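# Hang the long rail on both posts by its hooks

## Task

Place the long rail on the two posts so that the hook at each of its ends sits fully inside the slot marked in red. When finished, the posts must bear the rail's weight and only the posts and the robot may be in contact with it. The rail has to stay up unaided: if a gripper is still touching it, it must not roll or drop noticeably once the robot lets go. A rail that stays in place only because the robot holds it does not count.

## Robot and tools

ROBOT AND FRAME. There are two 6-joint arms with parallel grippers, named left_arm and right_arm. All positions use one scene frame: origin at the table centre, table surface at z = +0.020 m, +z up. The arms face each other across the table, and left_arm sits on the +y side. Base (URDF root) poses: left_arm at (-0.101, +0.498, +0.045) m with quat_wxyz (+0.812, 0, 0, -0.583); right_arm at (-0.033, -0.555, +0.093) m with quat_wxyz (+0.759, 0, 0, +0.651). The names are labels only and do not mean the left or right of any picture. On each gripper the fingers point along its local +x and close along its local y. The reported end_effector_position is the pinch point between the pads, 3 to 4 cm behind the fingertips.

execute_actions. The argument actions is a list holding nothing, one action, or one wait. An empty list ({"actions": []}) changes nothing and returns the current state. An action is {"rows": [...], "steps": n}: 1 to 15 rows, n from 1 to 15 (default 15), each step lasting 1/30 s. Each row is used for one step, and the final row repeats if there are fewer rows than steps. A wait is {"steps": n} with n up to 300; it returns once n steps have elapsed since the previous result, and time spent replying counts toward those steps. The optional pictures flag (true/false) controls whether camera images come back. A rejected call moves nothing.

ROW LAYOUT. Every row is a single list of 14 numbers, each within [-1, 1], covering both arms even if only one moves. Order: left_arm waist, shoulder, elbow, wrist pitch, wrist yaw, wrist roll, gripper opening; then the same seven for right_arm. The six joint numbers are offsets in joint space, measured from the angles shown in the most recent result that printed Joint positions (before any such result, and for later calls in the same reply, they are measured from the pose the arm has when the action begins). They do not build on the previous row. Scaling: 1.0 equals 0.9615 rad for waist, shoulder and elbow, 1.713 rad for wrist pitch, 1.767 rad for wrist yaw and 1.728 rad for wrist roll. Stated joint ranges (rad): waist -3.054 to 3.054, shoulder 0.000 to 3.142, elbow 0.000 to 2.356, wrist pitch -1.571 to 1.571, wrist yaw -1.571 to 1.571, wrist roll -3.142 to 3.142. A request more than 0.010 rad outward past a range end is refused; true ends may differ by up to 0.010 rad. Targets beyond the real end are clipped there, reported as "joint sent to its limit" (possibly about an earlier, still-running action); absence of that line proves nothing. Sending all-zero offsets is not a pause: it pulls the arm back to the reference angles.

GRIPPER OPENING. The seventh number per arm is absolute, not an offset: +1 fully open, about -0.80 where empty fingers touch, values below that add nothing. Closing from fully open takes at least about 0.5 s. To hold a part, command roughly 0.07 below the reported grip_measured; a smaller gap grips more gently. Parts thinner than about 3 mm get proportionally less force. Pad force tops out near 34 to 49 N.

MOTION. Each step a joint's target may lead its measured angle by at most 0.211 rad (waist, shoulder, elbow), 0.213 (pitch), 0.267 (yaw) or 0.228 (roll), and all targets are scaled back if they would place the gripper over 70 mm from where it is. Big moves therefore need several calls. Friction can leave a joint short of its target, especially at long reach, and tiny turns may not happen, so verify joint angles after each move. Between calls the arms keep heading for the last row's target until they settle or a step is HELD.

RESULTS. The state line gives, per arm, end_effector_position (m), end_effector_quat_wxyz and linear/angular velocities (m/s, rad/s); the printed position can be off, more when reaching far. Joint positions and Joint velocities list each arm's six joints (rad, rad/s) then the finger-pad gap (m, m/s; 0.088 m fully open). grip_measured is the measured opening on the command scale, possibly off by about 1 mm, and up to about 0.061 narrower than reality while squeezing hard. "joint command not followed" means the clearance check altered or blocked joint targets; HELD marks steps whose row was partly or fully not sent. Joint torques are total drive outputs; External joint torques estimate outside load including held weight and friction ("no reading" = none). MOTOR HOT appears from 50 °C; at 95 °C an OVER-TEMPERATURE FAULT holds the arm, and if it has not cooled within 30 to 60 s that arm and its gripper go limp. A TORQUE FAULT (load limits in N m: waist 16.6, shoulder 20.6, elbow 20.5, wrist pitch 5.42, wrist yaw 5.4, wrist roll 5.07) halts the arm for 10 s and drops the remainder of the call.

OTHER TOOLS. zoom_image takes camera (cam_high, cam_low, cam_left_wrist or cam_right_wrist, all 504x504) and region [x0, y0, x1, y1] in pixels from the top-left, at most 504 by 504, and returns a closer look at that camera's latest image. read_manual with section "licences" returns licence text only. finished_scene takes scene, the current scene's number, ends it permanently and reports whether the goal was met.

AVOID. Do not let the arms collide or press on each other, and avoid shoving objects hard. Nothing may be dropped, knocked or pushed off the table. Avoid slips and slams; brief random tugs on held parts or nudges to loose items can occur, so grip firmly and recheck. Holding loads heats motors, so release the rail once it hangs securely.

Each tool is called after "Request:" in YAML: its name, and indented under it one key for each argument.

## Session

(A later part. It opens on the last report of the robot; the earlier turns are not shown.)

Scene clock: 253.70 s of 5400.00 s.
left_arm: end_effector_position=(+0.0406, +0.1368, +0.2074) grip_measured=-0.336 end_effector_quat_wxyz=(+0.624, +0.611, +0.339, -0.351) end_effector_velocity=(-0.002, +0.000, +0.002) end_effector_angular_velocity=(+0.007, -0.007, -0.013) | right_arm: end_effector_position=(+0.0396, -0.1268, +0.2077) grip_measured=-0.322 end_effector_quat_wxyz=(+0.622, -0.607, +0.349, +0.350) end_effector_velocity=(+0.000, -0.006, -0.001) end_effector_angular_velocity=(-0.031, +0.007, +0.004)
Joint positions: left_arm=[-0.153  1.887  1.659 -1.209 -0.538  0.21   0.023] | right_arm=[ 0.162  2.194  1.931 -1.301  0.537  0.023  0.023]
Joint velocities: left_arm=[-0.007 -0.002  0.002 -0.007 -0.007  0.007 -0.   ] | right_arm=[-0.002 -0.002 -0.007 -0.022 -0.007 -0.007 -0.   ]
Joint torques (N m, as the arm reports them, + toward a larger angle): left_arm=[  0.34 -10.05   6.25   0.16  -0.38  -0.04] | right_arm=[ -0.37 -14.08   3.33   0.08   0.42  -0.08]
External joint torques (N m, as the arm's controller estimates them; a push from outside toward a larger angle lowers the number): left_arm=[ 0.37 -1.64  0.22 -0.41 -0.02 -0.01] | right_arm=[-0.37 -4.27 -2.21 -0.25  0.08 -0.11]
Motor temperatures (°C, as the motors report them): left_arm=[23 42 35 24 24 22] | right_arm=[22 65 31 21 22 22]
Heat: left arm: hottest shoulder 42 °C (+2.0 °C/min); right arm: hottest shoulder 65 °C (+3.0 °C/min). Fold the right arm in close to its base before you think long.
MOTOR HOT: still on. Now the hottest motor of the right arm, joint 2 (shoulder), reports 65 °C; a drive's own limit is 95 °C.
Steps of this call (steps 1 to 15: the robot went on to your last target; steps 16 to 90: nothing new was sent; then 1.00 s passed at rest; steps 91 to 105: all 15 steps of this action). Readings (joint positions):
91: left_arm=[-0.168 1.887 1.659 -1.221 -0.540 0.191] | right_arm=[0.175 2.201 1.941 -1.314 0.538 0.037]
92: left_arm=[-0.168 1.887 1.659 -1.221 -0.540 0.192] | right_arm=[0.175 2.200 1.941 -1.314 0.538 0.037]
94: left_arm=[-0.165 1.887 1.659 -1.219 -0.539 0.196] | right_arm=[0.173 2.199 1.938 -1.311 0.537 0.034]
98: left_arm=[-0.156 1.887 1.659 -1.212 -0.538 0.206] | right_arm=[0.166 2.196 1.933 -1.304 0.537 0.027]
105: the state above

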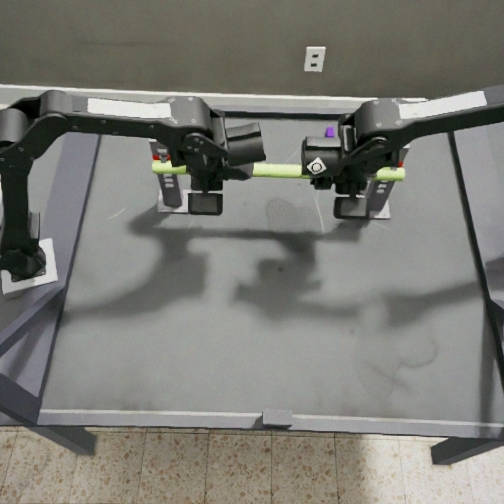

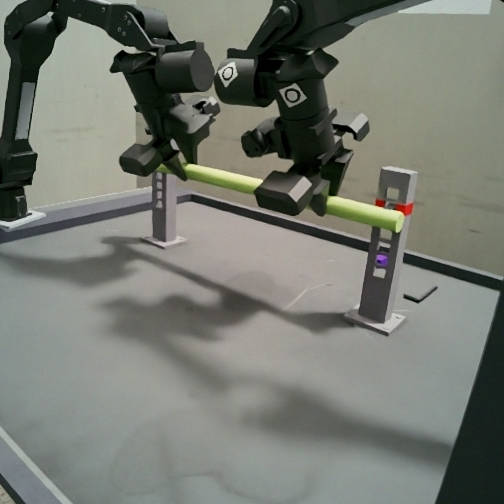

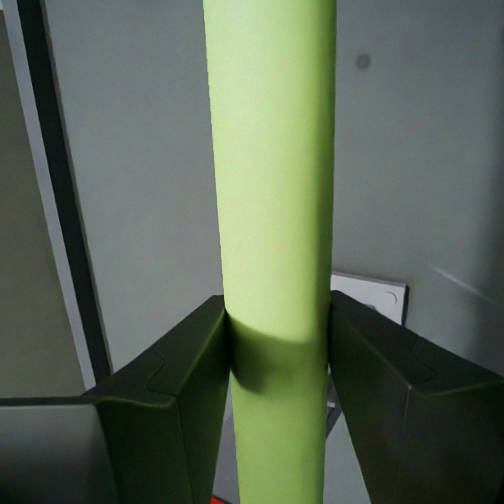

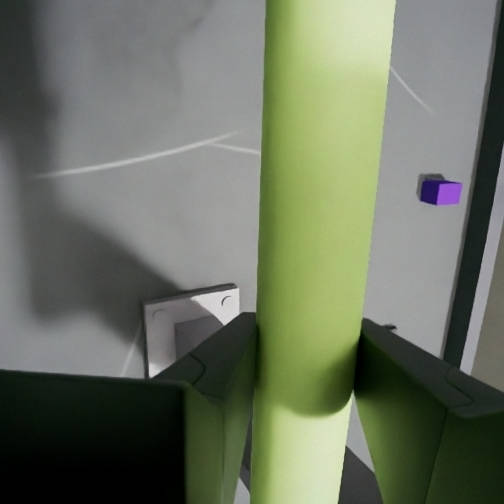

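Not stopped yet; another step.

Request:
execute_actions:
  actions:
    - {"rows":[ [0.006,0,0.008,0.003,0,0.004,-0.45,-0.006,-0.030,-0.009,0.003,0.002,-0.003,-0.45], [0.009,0,0.008,0.004,0,0.006,-0.45,-0.009,-0.031,-0.011,0.004,0.002,-0.005,-0.45], [0.012,0,0.008,0.005,0,0.008,-0.45,-0.011,-0.032,-0.013,0.006,0.002,-0.007,-0.45], [0.015,0,0.008,0.006,0,0.010,-0.45,-0.014,-0.033,-0.015,0.007,0.002,-0.008,-0.45], [0.018,0,0.008,0.007,0,0.012,-0.45,-0.016,-0.035,-0.017,0.008,0.002,-0.010,-0.45], [0.021,0,0.008,0.008,0,0.013,-0.45,-0.018,-0.036,-0.019,0.009,0.002,-0.011,-0.45]],"steps":15}

Request:
zoom_image:
  camera: "cam_low"
  region: [345, 180, 425, 260]

Request:
zoom_image:
  camera: "cam_high"
  region: [130, 140, 210, 220]

Scene clock: 257.43 s of 5400.00 s.
left_arm: end_effector_position=(+0.0425, +0.1364, +0.2068) grip_measured=-0.336 end_effector_quat_wxyz=(+0.621, +0.611, +0.339, -0.355) end_effector_velocity=(+0.001, +0.003, +0.000) end_effector_angular_velocity=(+0.012, -0.019, +0.007) | right_arm: end_effector_position=(+0.0421, -0.1272, +0.2070) grip_measured=-0.322 end_effector_quat_wxyz=(+0.621, -0.607, +0.349, +0.353) end_effector_velocity=(+0.002, -0.001, -0.001) end_effector_angular_velocity=(+0.006, +0.007, -0.014)
Joint positions: left_arm=[-0.145  1.887  1.659 -1.203 -0.528  0.226  0.023] | right_arm=[ 0.155  2.187  1.918 -1.287  0.532  0.009  0.023]
Joint velocities: left_arm=[-0.002 -0.002 -0.007 -0.007 -0.022 -0.007  0.   ] | right_arm=[-0.007 -0.002 -0.007  0.007 -0.007  0.007 -0.   ]
Joint torques (N m, as the arm reports them, + toward a larger angle): left_arm=[  0.93 -10.09   6.22   0.57  -0.62   0.1 ] | right_arm=[ -0.84 -14.24   3.38   0.15   0.6   -0.12]
External joint torques (N m, as the arm's controller estimates them; a push from outside toward a larger angle lowers the number): left_arm=[ 0.91 -1.82  0.29  0.01 -0.27  0.13] | right_arm=[-0.71 -4.61 -2.13 -0.2   0.26 -0.16]
Motor temperatures (°C, as the motors report them): left_arm=[23 42 35 24 24 22] | right_arm=[22 65 31 21 22 22]
Heat: left arm: hottest shoulder 42 °C (+2.0 °C/min); right arm: hottest shoulder 65 °C (+3.0 °C/min). Fold the right arm in close to its base before you think long.
MOTOR HOT: still on. Now the hottest motor of the right arm, joint 2 (shoulder), reports 65 °C; a drive's own limit is 95 °C.
Steps of this call (steps 1 to 15: the robot went on to your last target; steps 16 to 90: nothing new was sent; then 0.23 s passed at rest; steps 91 to 105: all 15 steps of this action). Readings (joint positions):
91: left_arm=[-0.153 1.887 1.659 -1.209 -0.537 0.211] | right_arm=[0.162 2.194 1.930 -1.300 0.537 0.022]
92: left_arm=[-0.152 1.887 1.659 -1.208 -0.537 0.212] | right_arm=[0.162 2.193 1.929 -1.299 0.537 0.022]
94: left_arm=[-0.149 1.887 1.659 -1.206 -0.536 0.216] | right_arm=[0.160 2.192 1.926 -1.296 0.537 0.019]
98: left_arm=[-0.145 1.887 1.659 -1.204 -0.529 0.223] | right_arm=[0.155 2.189 1.921 -1.289 0.532 0.012]
105: the state above

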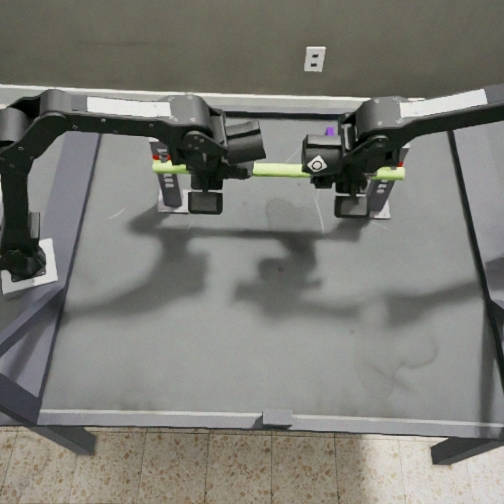

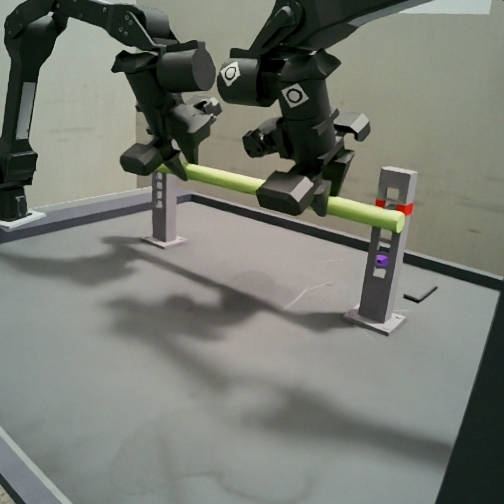

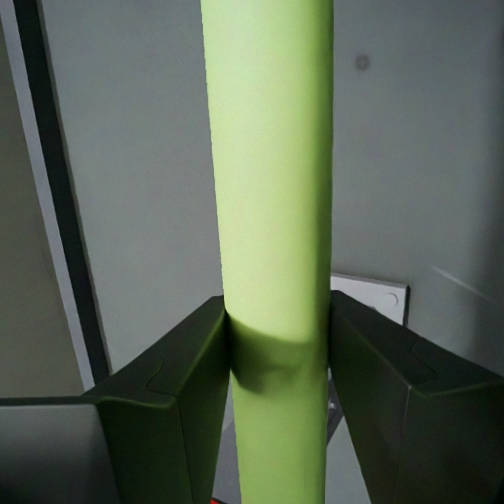

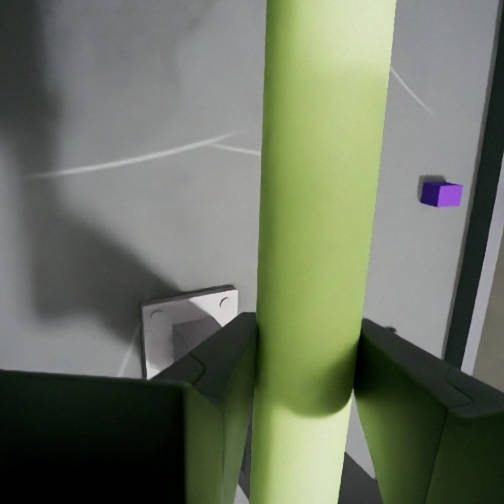

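Region (345, 180, 425, 260) of cam_low's 504x504 image, scaled by 6.300, with more detail than that image has.

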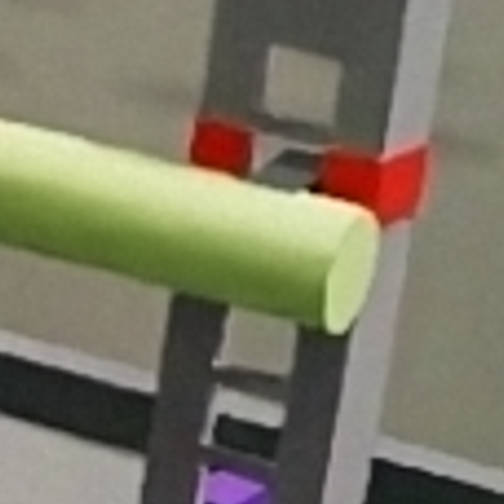

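Region (130, 140, 210, 220) of cam_high's 504x504 image, scaled by 6.300, with more detail than that image has.

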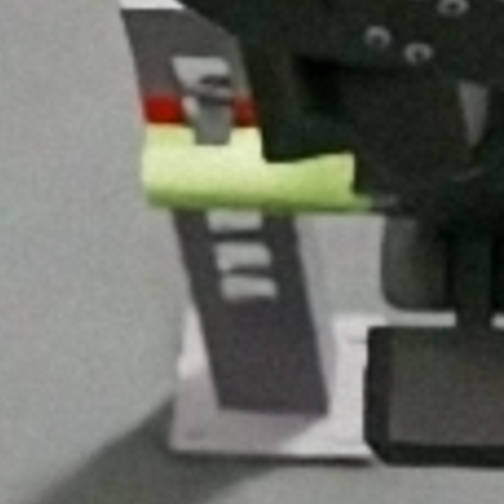

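Request:
execute_actions:
  actions:
    - {"rows":[ [0.004,0,-0.010,0.003,-0.003,0,-0.45,-0.004,-0.012,-0.010,0.003,0.002,0,-0.45], [0.004,0,-0.014,0.005,-0.003,0,-0.45,-0.004,-0.012,-0.014,0.005,0.002,0,-0.45], [0.004,0,-0.018,0.007,-0.003,0,-0.45,-0.004,-0.012,-0.018,0.007,0.002,0,-0.45], [0.004,0,-0.021,0.009,-0.003,0,-0.45,-0.004,-0.012,-0.021,0.009,0.002,0,-0.45], [0.004,0,-0.025,0.011,-0.003,0,-0.45,-0.004,-0.012,-0.025,0.011,0.002,0,-0.45], [0.004,0,-0.029,0.014,-0.003,0,-0.45,-0.004,-0.012,-0.029,0.014,0.002,0,-0.45], [0.004,0,-0.033,0.016,-0.003,0,-0.45,-0.004,-0.012,-0.033,0.016,0.002,0,-0.45], [0.004,0,-0.036,0.018,-0.003,0,-0.45,-0.004,-0.012,-0.036,0.018,0.002,0,-0.45], [0.004,0,-0.040,0.020,-0.003,0,-0.45,-0.004,-0.012,-0.040,0.020,0.002,0,-0.45]],"steps":15}

Request:
zoom_image:
  camera: "cam_low"
  region: [345, 180, 425, 260]

Request:
zoom_image:
  camera: "cam_high"
  region: [130, 140, 210, 220]

Scene clock: 262.80 s of 5400.00 s.
left_arm: end_effector_position=(+0.0423, +0.1360, +0.2001) grip_measured=-0.336 end_effector_quat_wxyz=(+0.621, +0.610, +0.339, -0.356) end_effector_velocity=(-0.002, +0.000, -0.002) end_effector_angular_velocity=(-0.000, -0.006, -0.000) | right_arm: end_effector_position=(+0.0420, -0.1275, +0.2005) grip_measured=-0.322 end_effector_quat_wxyz=(+0.621, -0.607, +0.349, +0.353) end_effector_velocity=(+0.000, -0.001, -0.003) end_effector_angular_velocity=(-0.006, +0.007, +0.004)
Joint positions: left_arm=[-0.145  1.887  1.633 -1.175 -0.527  0.225  0.023] | right_arm=[ 0.155  2.187  1.892 -1.261  0.531  0.009  0.023]
Joint velocities: left_arm=[-0.007 -0.002 -0.012  0.007 -0.007 -0.007  0.   ] | right_arm=[-0.002 -0.002 -0.012  0.007 -0.007 -0.007 -0.   ]
Joint torques (N m, as the arm reports them, + toward a larger angle): left_arm=[  0.36 -10.05   4.52   0.44  -0.5   -0.04] | right_arm=[ -0.37 -12.22   3.03   0.43   0.41   0.03]
External joint torques (N m, as the arm's controller estimates them; a push from outside toward a larger angle lowers the number): left_arm=[ 0.4  -1.71 -1.46 -0.14 -0.15 -0.01] | right_arm=[-0.36 -2.54 -2.48  0.08  0.08  0.  ]
Motor temperatures (°C, as the motors report them): left_arm=[23 42 35 25 24 22] | right_arm=[22 65 31 22 23 22]
Heat: left arm: hottest shoulder 42 °C (+2.0 °C/min); right arm: hottest shoulder 65 °C (+2.0 °C/min). Fold the right arm in close to its base before you think long.
MOTOR HOT: still on. Now the hottest motor of the right arm, joint 2 (shoulder), reports 65 °C; a drive's own limit is 95 °C.
Steps of this call (steps 1 to 15: the robot went on to your last target; steps 16 to 90: nothing new was sent; then 1.87 s passed at rest; steps 91 to 105: all 15 steps of this action). Readings (joint positions):
91: left_arm=[-0.145 1.887 1.659 -1.203 -0.527 0.226] | right_arm=[0.155 2.187 1.918 -1.286 0.531 0.009]
92: left_arm=[-0.145 1.887 1.659 -1.203 -0.527 0.226] | right_arm=[0.155 2.187 1.917 -1.285 0.531 0.009]
94: left_arm=[-0.145 1.887 1.656 -1.199 -0.527 0.226] | right_arm=[0.155 2.187 1.913 -1.282 0.531 0.009]
98: left_arm=[-0.145 1.887 1.645 -1.187 -0.527 0.226] | right_arm=[0.155 2.187 1.901 -1.269 0.531 0.009]
105: the state above

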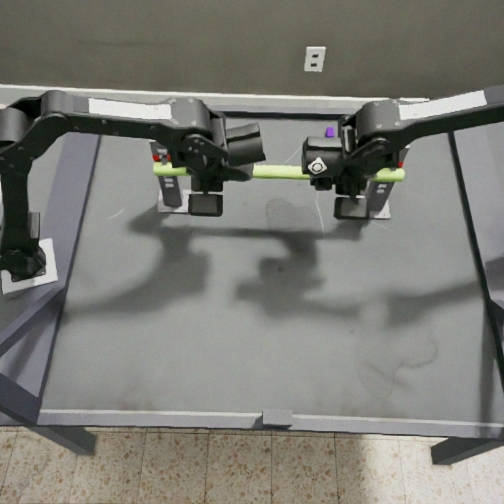

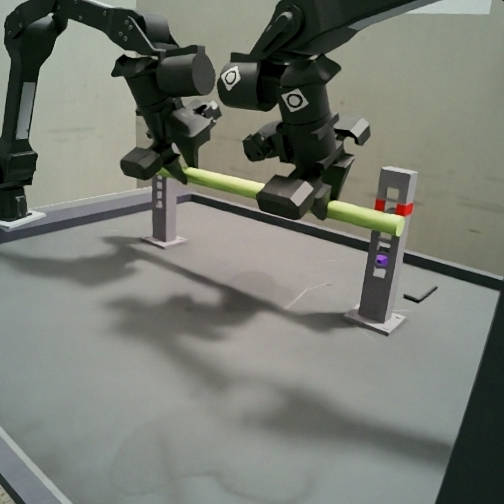

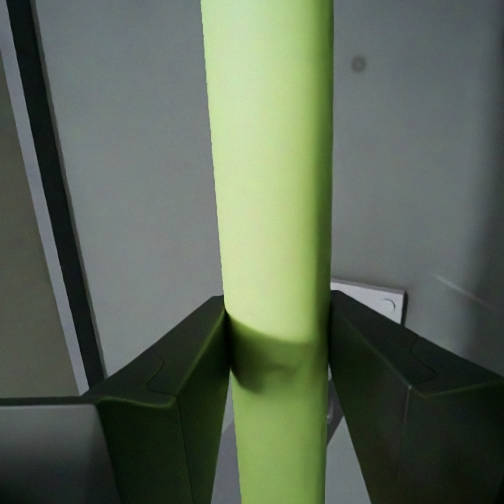

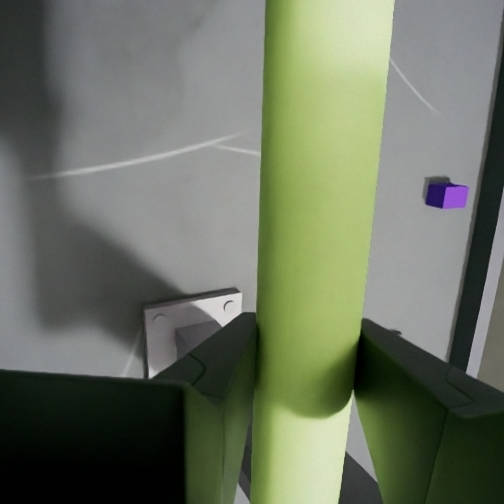

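Region (345, 180, 425, 260) of cam_low's 504x504 image, scaled by 6.300, with more detail than that image has.

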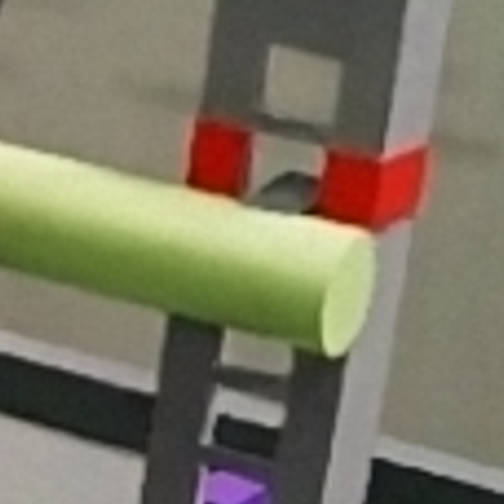

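Region (130, 140, 210, 220) of cam_high's 504x504 image, scaled by 6.300, with more detail than that image has.

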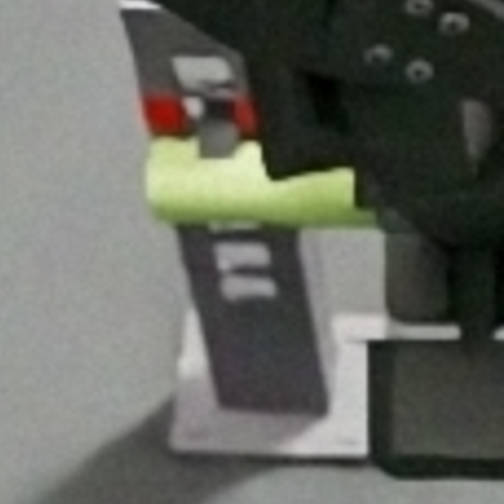

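Request:
execute_actions:
  actions:
    - {"rows":[ [0.004,0,-0.010,0.001,0,0,-0.45,-0.004,-0.006,-0.010,0.001,0,0,-0.45], [0.004,0,-0.014,0.003,0,0,-0.45,-0.004,-0.006,-0.014,0.003,0,0,-0.45], [0.004,0,-0.018,0.005,0,0,-0.45,-0.004,-0.006,-0.018,0.005,0,0,-0.45], [0.004,0,-0.022,0.007,0,0,-0.45,-0.004,-0.006,-0.022,0.007,0,0,-0.45], [0.004,0,-0.026,0.008,0,0,-0.45,-0.004,-0.006,-0.026,0.008,0,0,-0.45]],"steps":15}

Request:
zoom_image:
  camera: "cam_low"
  region: [345, 180, 425, 260]

Request:
zoom_image:
  camera: "cam_high"
  region: [130, 140, 210, 220]

Scene clock: 266.47 s of 5400.00 s.
left_arm: end_effector_position=(+0.0422, +0.1361, +0.1984) grip_measured=-0.336 end_effector_quat_wxyz=(+0.621, +0.611, +0.339, -0.356) end_effector_velocity=(-0.000, +0.002, +0.003) end_effector_angular_velocity=(+0.003, -0.021, +0.002) | right_arm: end_effector_position=(+0.0419, -0.1278, +0.1996) grip_measured=-0.322 end_effector_quat_wxyz=(+0.622, -0.606, +0.348, +0.353) end_effector_velocity=(+0.000, -0.003, -0.001) end_effector_angular_velocity=(-0.016, +0.007, +0.004)
Joint positions: left_arm=[-0.145  1.887  1.625 -1.169 -0.528  0.225  0.023] | right_arm=[ 0.156  2.183  1.883 -1.252  0.533  0.009  0.023]
Joint velocities: left_arm=[-0.007 -0.007 -0.002 -0.007 -0.022 -0.007  0.   ] | right_arm=[-0.002 -0.002 -0.007 -0.007 -0.007 -0.007  0.   ]
Joint torques (N m, as the arm reports them, + toward a larger angle): left_arm=[  0.36 -10.05   4.07   0.56  -0.27  -0.06] | right_arm=[ -0.41 -11.08   2.43   0.33   0.24   0.01]
External joint torques (N m, as the arm's controller estimates them; a push from outside toward a larger angle lowers the number): left_arm=[ 0.45 -1.63 -1.97 -0.03  0.08 -0.03] | right_arm=[-0.4  -1.47 -3.03 -0.01 -0.09 -0.01]
Motor temperatures (°C, as the motors report them): left_arm=[23 42 34 25 24 22] | right_arm=[22 64 31 22 23 22]
Heat: left arm: hottest shoulder 42 °C (+2.0 °C/min); right arm: hottest shoulder 64 °C (+1.0 °C/min). Fold the right arm in close to its base before you think long.
MOTOR HOT: still on. Now the hottest motor of the right arm, joint 2 (shoulder), reports 64 °C; a drive's own limit is 95 °C.
Steps of this call (steps 1 to 15: the robot went on to your last target; steps 16 to 90: nothing new was sent; then 0.17 s passed at rest; steps 91 to 105: all 15 steps of this action). Readings (joint positions):
91: left_arm=[-0.145 1.887 1.632 -1.174 -0.527 0.225] | right_arm=[0.155 2.186 1.891 -1.259 0.532 0.009]
92: left_arm=[-0.145 1.887 1.632 -1.174 -0.527 0.225] | right_arm=[0.155 2.186 1.891 -1.259 0.532 0.009]
94: left_arm=[-0.145 1.887 1.630 -1.173 -0.527 0.225] | right_arm=[0.155 2.186 1.889 -1.259 0.532 0.009]
98: left_arm=[-0.145 1.887 1.627 -1.170 -0.527 0.225] | right_arm=[0.156 2.184 1.884 -1.254 0.533 0.009]
105: the state above

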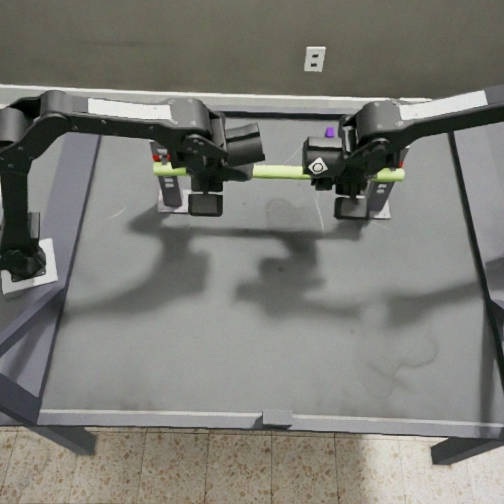

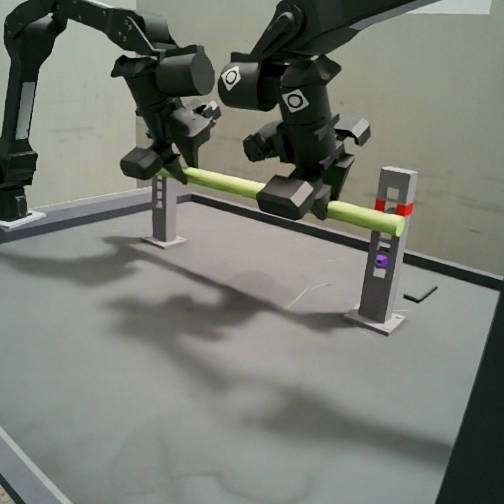

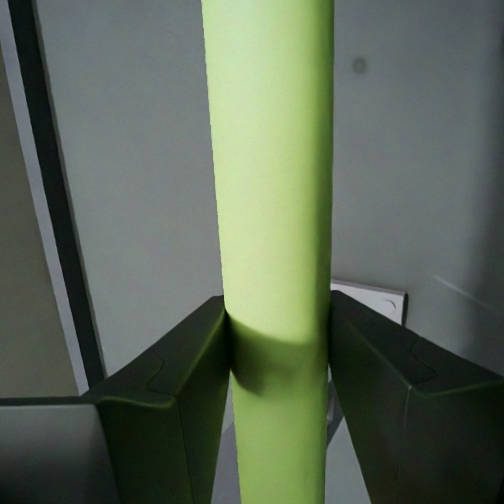

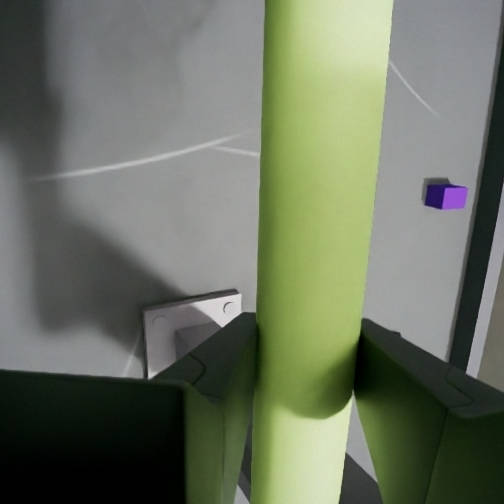

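Region (345, 180, 425, 260) of cam_low's 504x504 image, scaled by 6.300, with more detail than that image has.

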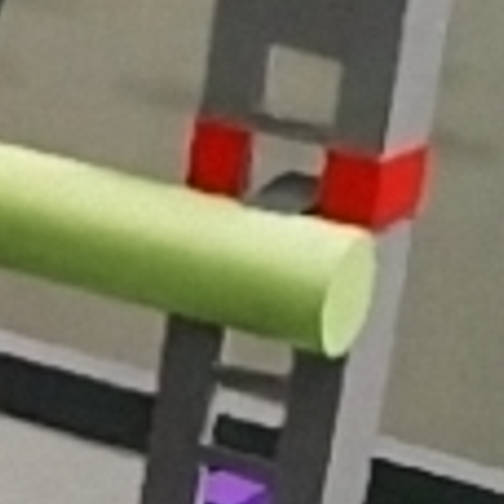

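Region (130, 140, 210, 220) of cam_high's 504x504 image, scaled by 6.300, with more detail than that image has.

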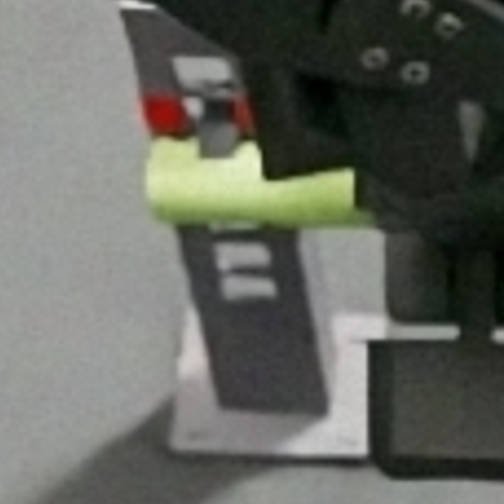

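Request:
execute_actions:
  actions:
    - {"rows":[ [0,0,0,0,0,0,-0.42,0,0,0,0,0,0,-0.41], [0,0,0,0,0,0,-0.40,0,0,0,0,0,0,-0.39], [0,0,0,0,0,0,-0.38,0,0,0,0,0,0,-0.37], [0,0,0,0,0,0,-0.365,0,0,0,0,0,0,-0.355], [0,0,0,0,0,0,-0.35,0,0,0,0,0,0,-0.34], [0,0,0,0,0,0,-0.34,0,0,0,0,0,0,-0.33], [0,0,0,0,0,0,-0.33,0,0,0,0,0,0,-0.32], [0,0,0,0,0,0,-0.32,0,0,0,0,0,0,-0.31], [0,0,0,0,0,0,-0.31,0,0,0,0,0,0,-0.30], [0,0,0,0,0,0,-0.30,0,0,0,0,0,0,-0.29], [0,0,0,0,0,0,-0.29,0,0,0,0,0,0,-0.28], [0,0,0,0,0,0,-0.275,0,0,0,0,0,0,-0.265], [0,0,0,0,0,0,-0.26,0,0,0,0,0,0,-0.25], [0,0,0,0,0,0,-0.245,0,0,0,0,0,0,-0.235], [0,0,0,0,0,0,-0.23,0,0,0,0,0,0,-0.22]],"steps":15}

Request:
zoom_image:
  camera: "cam_low"
  region: [345, 180, 425, 260]

Request:
zoom_image:
  camera: "cam_high"
  region: [130, 140, 210, 220]

Scene clock: 273.13 s of 5400.00 s.
left_arm: end_effector_position=(+0.0423, +0.1362, +0.1986) grip_measured=-0.279 end_effector_quat_wxyz=(+0.622, +0.611, +0.338, -0.355) end_effector_velocity=(-0.002, -0.001, -0.000) end_effector_angular_velocity=(-0.020, +0.006, +0.015) | right_arm: end_effector_position=(+0.0418, -0.1278, +0.1998) grip_measured=-0.268 end_effector_quat_wxyz=(+0.622, -0.607, +0.347, +0.352) end_effector_velocity=(-0.009, -0.000, -0.007) end_effector_angular_velocity=(-0.002, +0.080, +0.005)
Joint positions: left_arm=[-0.146  1.887  1.625 -1.169 -0.531  0.225  0.025] | right_arm=[ 0.157  2.183  1.882 -1.252  0.536  0.009  0.026]
Joint velocities: left_arm=[-0.002 -0.002 -0.002  0.007  0.007 -0.022  0.017] | right_arm=[-0.002 -0.002 -0.007  0.007 -0.081 -0.007  0.017]
Joint torques (N m, as the arm reports them, + toward a larger angle): left_arm=[  0.1  -10.01   5.52   0.17  -0.22  -0.06] | right_arm=[ -0.09 -10.85   4.23   0.08   0.23   0.02]
External joint torques (N m, as the arm's controller estimates them; a push from outside toward a larger angle lowers the number): left_arm=[ 0.11 -1.65 -0.48 -0.4   0.13 -0.03] | right_arm=[-0.14 -1.3  -1.23 -0.27 -0.14 -0.01]
Motor temperatures (°C, as the motors report them): left_arm=[23 42 34 25 24 22] | right_arm=[22 62 30 22 22 22]
Heat: left arm: hottest shoulder 42 °C (+2.0 °C/min); right arm: hottest shoulder 62 °C (-1.0 °C/min). Fold the right arm in close to its base before you think long.
MOTOR HOT: still on. Now the hottest motor of the right arm, joint 2 (shoulder), reports 62 °C; a drive's own limit is 95 °C.
Steps of this call (steps 1 to 15: the robot went on to your last target; steps 16 to 90: nothing new was sent; then 3.17 s passed at rest; steps 91 to 105: all 15 steps of this action). Readings (joint positions):
91: left_arm=[-0.145 1.887 1.625 -1.168 -0.529 0.225] | right_arm=[0.156 2.183 1.882 -1.252 0.534 0.009]
92: left_arm=[-0.146 1.887 1.625 -1.168 -0.529 0.225] | right_arm=[0.156 2.183 1.882 -1.252 0.535 0.009]
94: left_arm=[-0.146 1.887 1.625 -1.168 -0.531 0.225] | right_arm=[0.156 2.183 1.882 -1.252 0.536 0.009]
98: left_arm=[-0.146 1.887 1.625 -1.169 -0.531 0.225] | right_arm=[0.156 2.183 1.882 -1.252 0.536 0.009]
105: the state above

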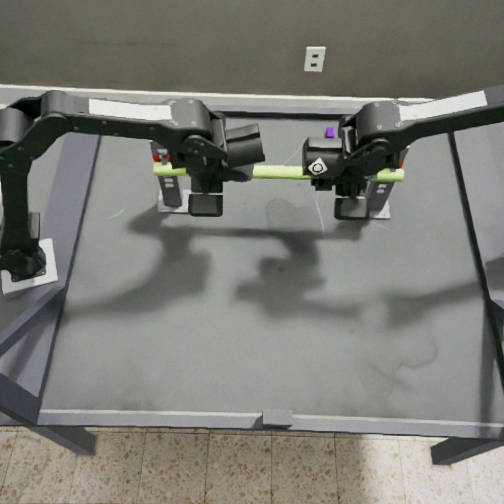

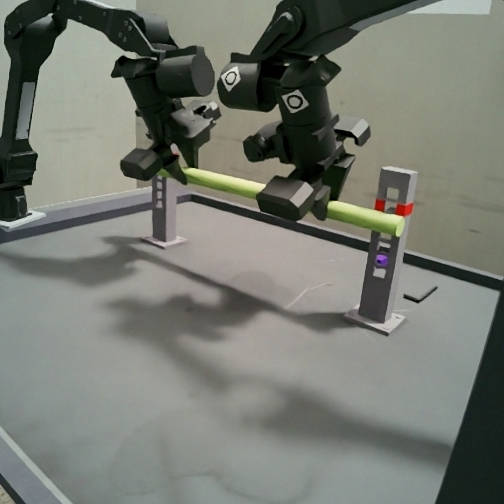

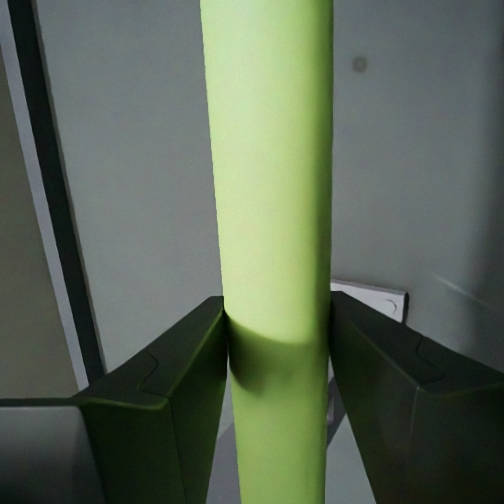

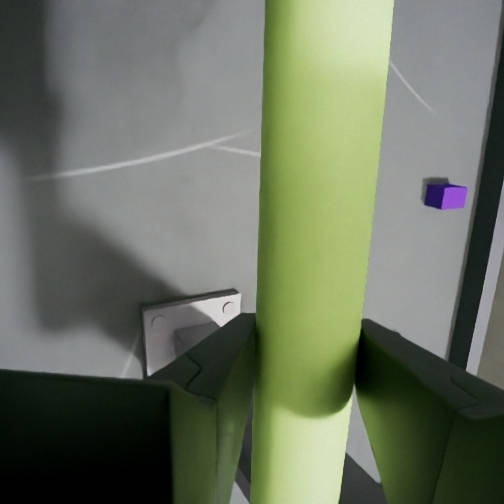

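Region (345, 180, 425, 260) of cam_low's 504x504 image, scaled by 6.300, with more detail than that image has.

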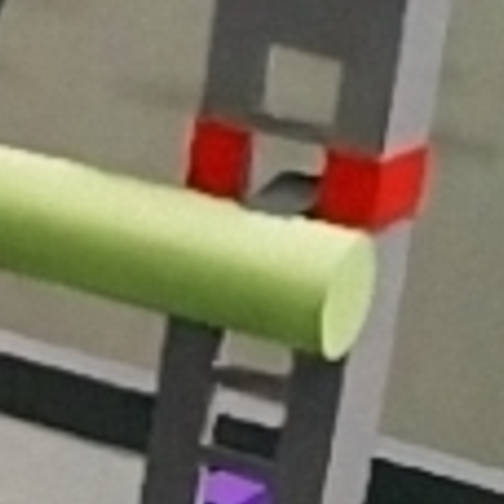

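Region (130, 140, 210, 220) of cam_high's 504x504 image, scaled by 6.300, with more detail than that image has.

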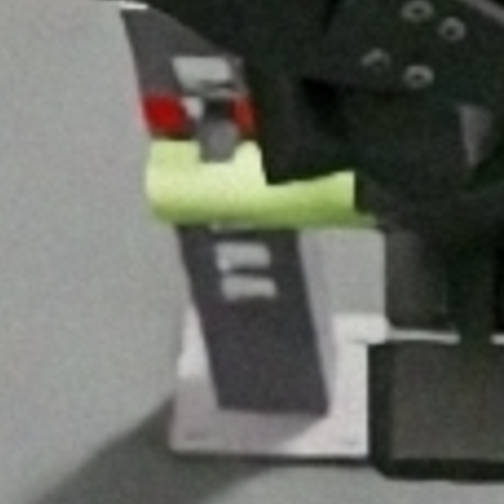

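Request:
execute_actions:
  actions:
    - {"rows":[ [0,0,0,0,0,0,-0.21,0,0,0,0,0,0,-0.20], [0,0,0,0,0,0,-0.19,0,0,0,0,0,0,-0.18], [0,0,0,0,0,0,-0.17,0,0,0,0,0,0,-0.16], [0,0,0,0,0,0,-0.15,0,0,0,0,0,0,-0.14], [0,0,0,0,0,0,-0.13,0,0,0,0,0,0,-0.12], [0,0,0,0,0,0,-0.11,0,0,0,0,0,0,-0.10], [0,0,0,0,0,0,-0.09,0,0,0,0,0,0,-0.08], [0,0,0,0,0,0,-0.07,0,0,0,0,0,0,-0.06], [0,0,0,0,0,0,-0.04,0,0,0,0,0,0,-0.03], [0,0,0,0,0,0,-0.01,0,0,0,0,0,0,0.0], [0,0,0,0,0,0,0.03,0,0,0,0,0,0,0.04], [0,0,0,0,0,0,0.07,0,0,0,0,0,0,0.08], [0,0,0,0,0,0,0.12,0,0,0,0,0,0,0.13], [0,0,0,0,0,0,0.18,0,0,0,0,0,0,0.19], [0,0,0,0,0,0,0.25,0,0,0,0,0,0,0.25]],"steps":15}
  pictures: false

Request:
execute_actions:
  actions:
    - {"steps":12}

Request:
zoom_image:
  camera: "cam_low"
  region: [345, 180, 425, 260]

Request:
zoom_image:
  camera: "cam_high"
  region: [130, 140, 210, 220]

Scene clock: 277.63 s of 5400.00 s.
left_arm: end_effector_position=(+0.0418, +0.1361, +0.1984) grip_measured=+0.074 end_effector_quat_wxyz=(+0.621, +0.611, +0.338, -0.356) end_effector_velocity=(-0.000, +0.002, +0.001) end_effector_angular_velocity=(+0.005, -0.006, +0.005) | right_arm: end_effector_position=(+0.0413, -0.1277, +0.1994) grip_measured=+0.085 end_effector_quat_wxyz=(+0.621, -0.607, +0.348, +0.353) end_effector_velocity=(+0.002, -0.004, +0.001) end_effector_angular_velocity=(-0.004, +0.007, -0.014)
Joint positions: left_arm=[-0.146  1.887  1.625 -1.169 -0.528  0.225  0.043] | right_arm=[ 0.157  2.184  1.882 -1.252  0.533  0.009  0.043]
Joint velocities: left_arm=[-0.002 -0.002 -0.002 -0.007 -0.007 -0.007  0.071] | right_arm=[-0.007 -0.007 -0.007 -0.007 -0.007  0.007  0.067]
Joint torques (N m, as the arm reports them, + toward a larger angle): left_arm=[  0.05 -10.09   5.57   0.16  -0.39  -0.07] | right_arm=[ -0.03 -10.89   4.07   0.11   0.39   0.01]
External joint torques (N m, as the arm's controller estimates them; a push from outside toward a larger angle lowers the number): left_arm=[ 0.09 -1.75 -0.44 -0.42 -0.04 -0.04] | right_arm=[ 0.04 -1.17 -1.47 -0.25  0.05 -0.02]
Motor temperatures (°C, as the motors report them): left_arm=[23 42 34 25 24 22] | right_arm=[22 61 30 22 22 22]
Heat: left arm: hottest shoulder 42 °C (+2.0 °C/min); right arm: hottest shoulder 61 °C (-2.0 °C/min). Fold the right arm in close to its base before you think long.
MOTOR HOT: still on. Now the hottest motor of the right arm, joint 2 (shoulder), reports 61 °C; a drive's own limit is 95 °C.
Steps of this call (steps 1 to 15: the robot went on to your last target; steps 16 to 90: nothing new was sent; then 1.00 s passed at rest; steps 91 to 105: all 15 steps of this action). Readings (joint positions):
91: left_arm=[-0.146 1.887 1.625 -1.169 -0.526 0.225] | right_arm=[0.157 2.184 1.882 -1.252 0.531 0.009]
92: left_arm=[-0.146 1.887 1.625 -1.169 -0.526 0.225] | right_arm=[0.157 2.184 1.882 -1.252 0.531 0.009]
94: left_arm=[-0.146 1.887 1.625 -1.169 -0.527 0.225] | right_arm=[0.157 2.184 1.882 -1.252 0.532 0.009]
98: left_arm=[-0.146 1.887 1.625 -1.169 -0.528 0.225] | right_arm=[0.157 2.184 1.882 -1.252 0.533 0.009]
105: the state above

Scene clock: 278.03 s of 5400.00 s.
left_arm: end_effector_position=(+0.0418, +0.1361, +0.1984) grip_measured=+0.240 end_effector_quat_wxyz=(+0.621, +0.611, +0.338, -0.356) end_effector_velocity=(-0.002, -0.001, -0.000) end_effector_angular_velocity=(-0.020, +0.006, +0.015) | right_arm: end_effector_position=(+0.0413, -0.1277, +0.1994) grip_measured=+0.241 end_effector_quat_wxyz=(+0.621, -0.607, +0.348, +0.353) end_effector_velocity=(+0.000, -0.002, +0.002) end_effector_angular_velocity=(+0.001, +0.007, -0.009)
Joint positions: left_arm=[-0.146  1.887  1.625 -1.169 -0.528  0.225  0.051] | right_arm=[ 0.157  2.184  1.882 -1.252  0.533  0.009  0.051]
Joint velocities: left_arm=[-0.002 -0.002 -0.002  0.007  0.007 -0.022  0.003] | right_arm=[-0.002 -0.007 -0.002 -0.007 -0.007  0.007  0.002]
Joint torques (N m, as the arm reports them, + toward a larger angle): left_arm=[  0.03 -10.09   5.55   0.17  -0.4   -0.06] | right_arm=[  0.   -10.86   4.05   0.11   0.37   0.01]
External joint torques (N m, as the arm's controller estimates them; a push from outside toward a larger angle lowers the number): left_arm=[ 0.05 -1.72 -0.47 -0.42 -0.06 -0.02] | right_arm=[ 0.02 -1.07 -1.53 -0.25  0.03 -0.02]
Motor temperatures (°C, as the motors report them): left_arm=[23 42 34 25 24 22] | right_arm=[22 61 30 22 22 22]
Heat: left arm: hottest shoulder 42 °C (+2.0 °C/min); right arm: hottest shoulder 61 °C (-2.0 °C/min). Fold the right arm in close to its base before you think long.
MOTOR HOT: still on. Now the hottest motor of the right arm, joint 2 (shoulder), reports 61 °C; a drive's own limit is 95 °C.
Steps of this call (steps 1 to 12: the robot went on to your last target). Readings (joint positions):
1: left_arm=[-0.146 1.887 1.625 -1.169 -0.528 0.225] | right_arm=[0.157 2.184 1.882 -1.252 0.533 0.009]
2: left_arm=[-0.146 1.887 1.625 -1.169 -0.528 0.225] | right_arm=[0.157 2.184 1.882 -1.252 0.533 0.009]
4: left_arm=[-0.146 1.887 1.625 -1.169 -0.528 0.225] | right_arm=[0.157 2.184 1.882 -1.252 0.533 0.009]
8: left_arm=[-0.146 1.887 1.625 -1.169 -0.528 0.225] | right_arm=[0.157 2.184 1.882 -1.252 0.533 0.009]
12: the state above

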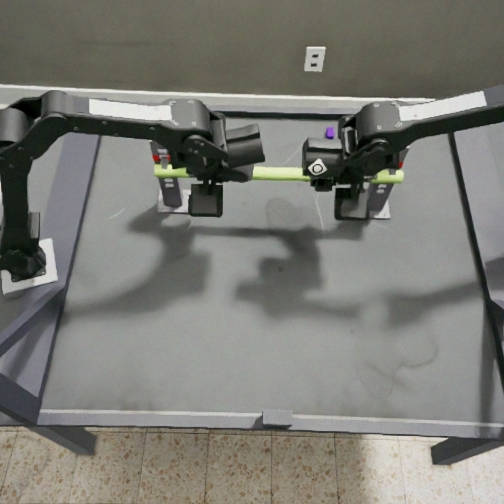

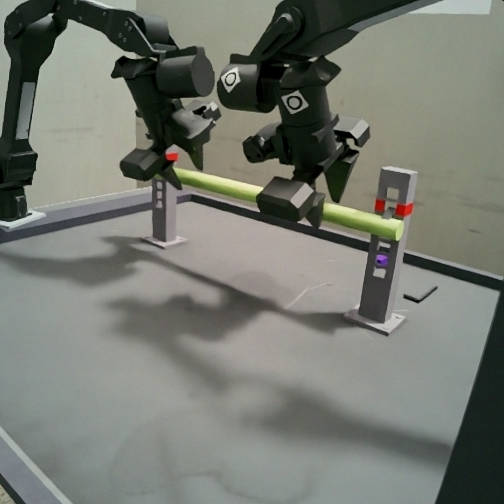

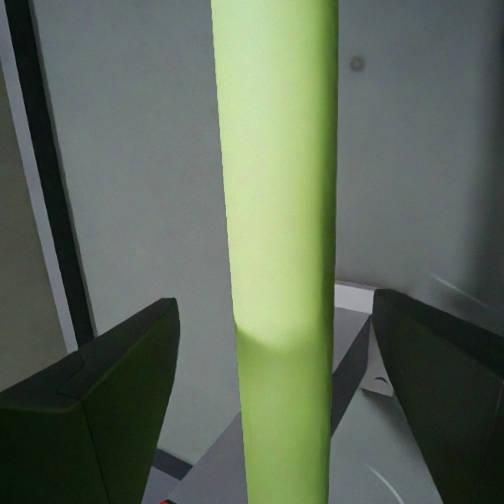

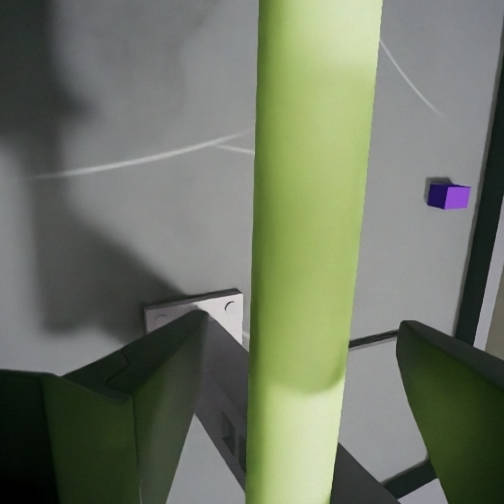

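Region (345, 180, 425, 260) of cam_low's 504x504 image, scaled by 6.300, with more detail than that image has.

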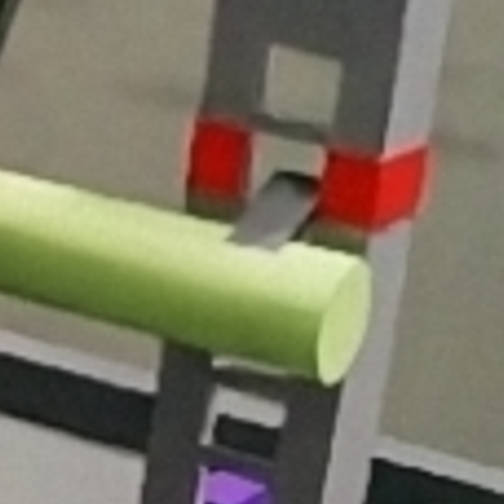

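Region (130, 140, 210, 220) of cam_high's 504x504 image, scaled by 6.300, with more detail than that image has.

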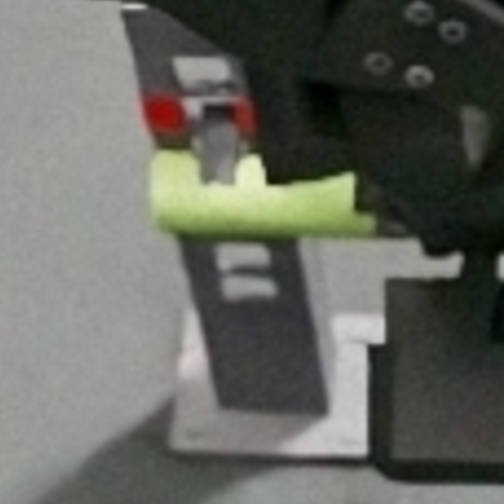

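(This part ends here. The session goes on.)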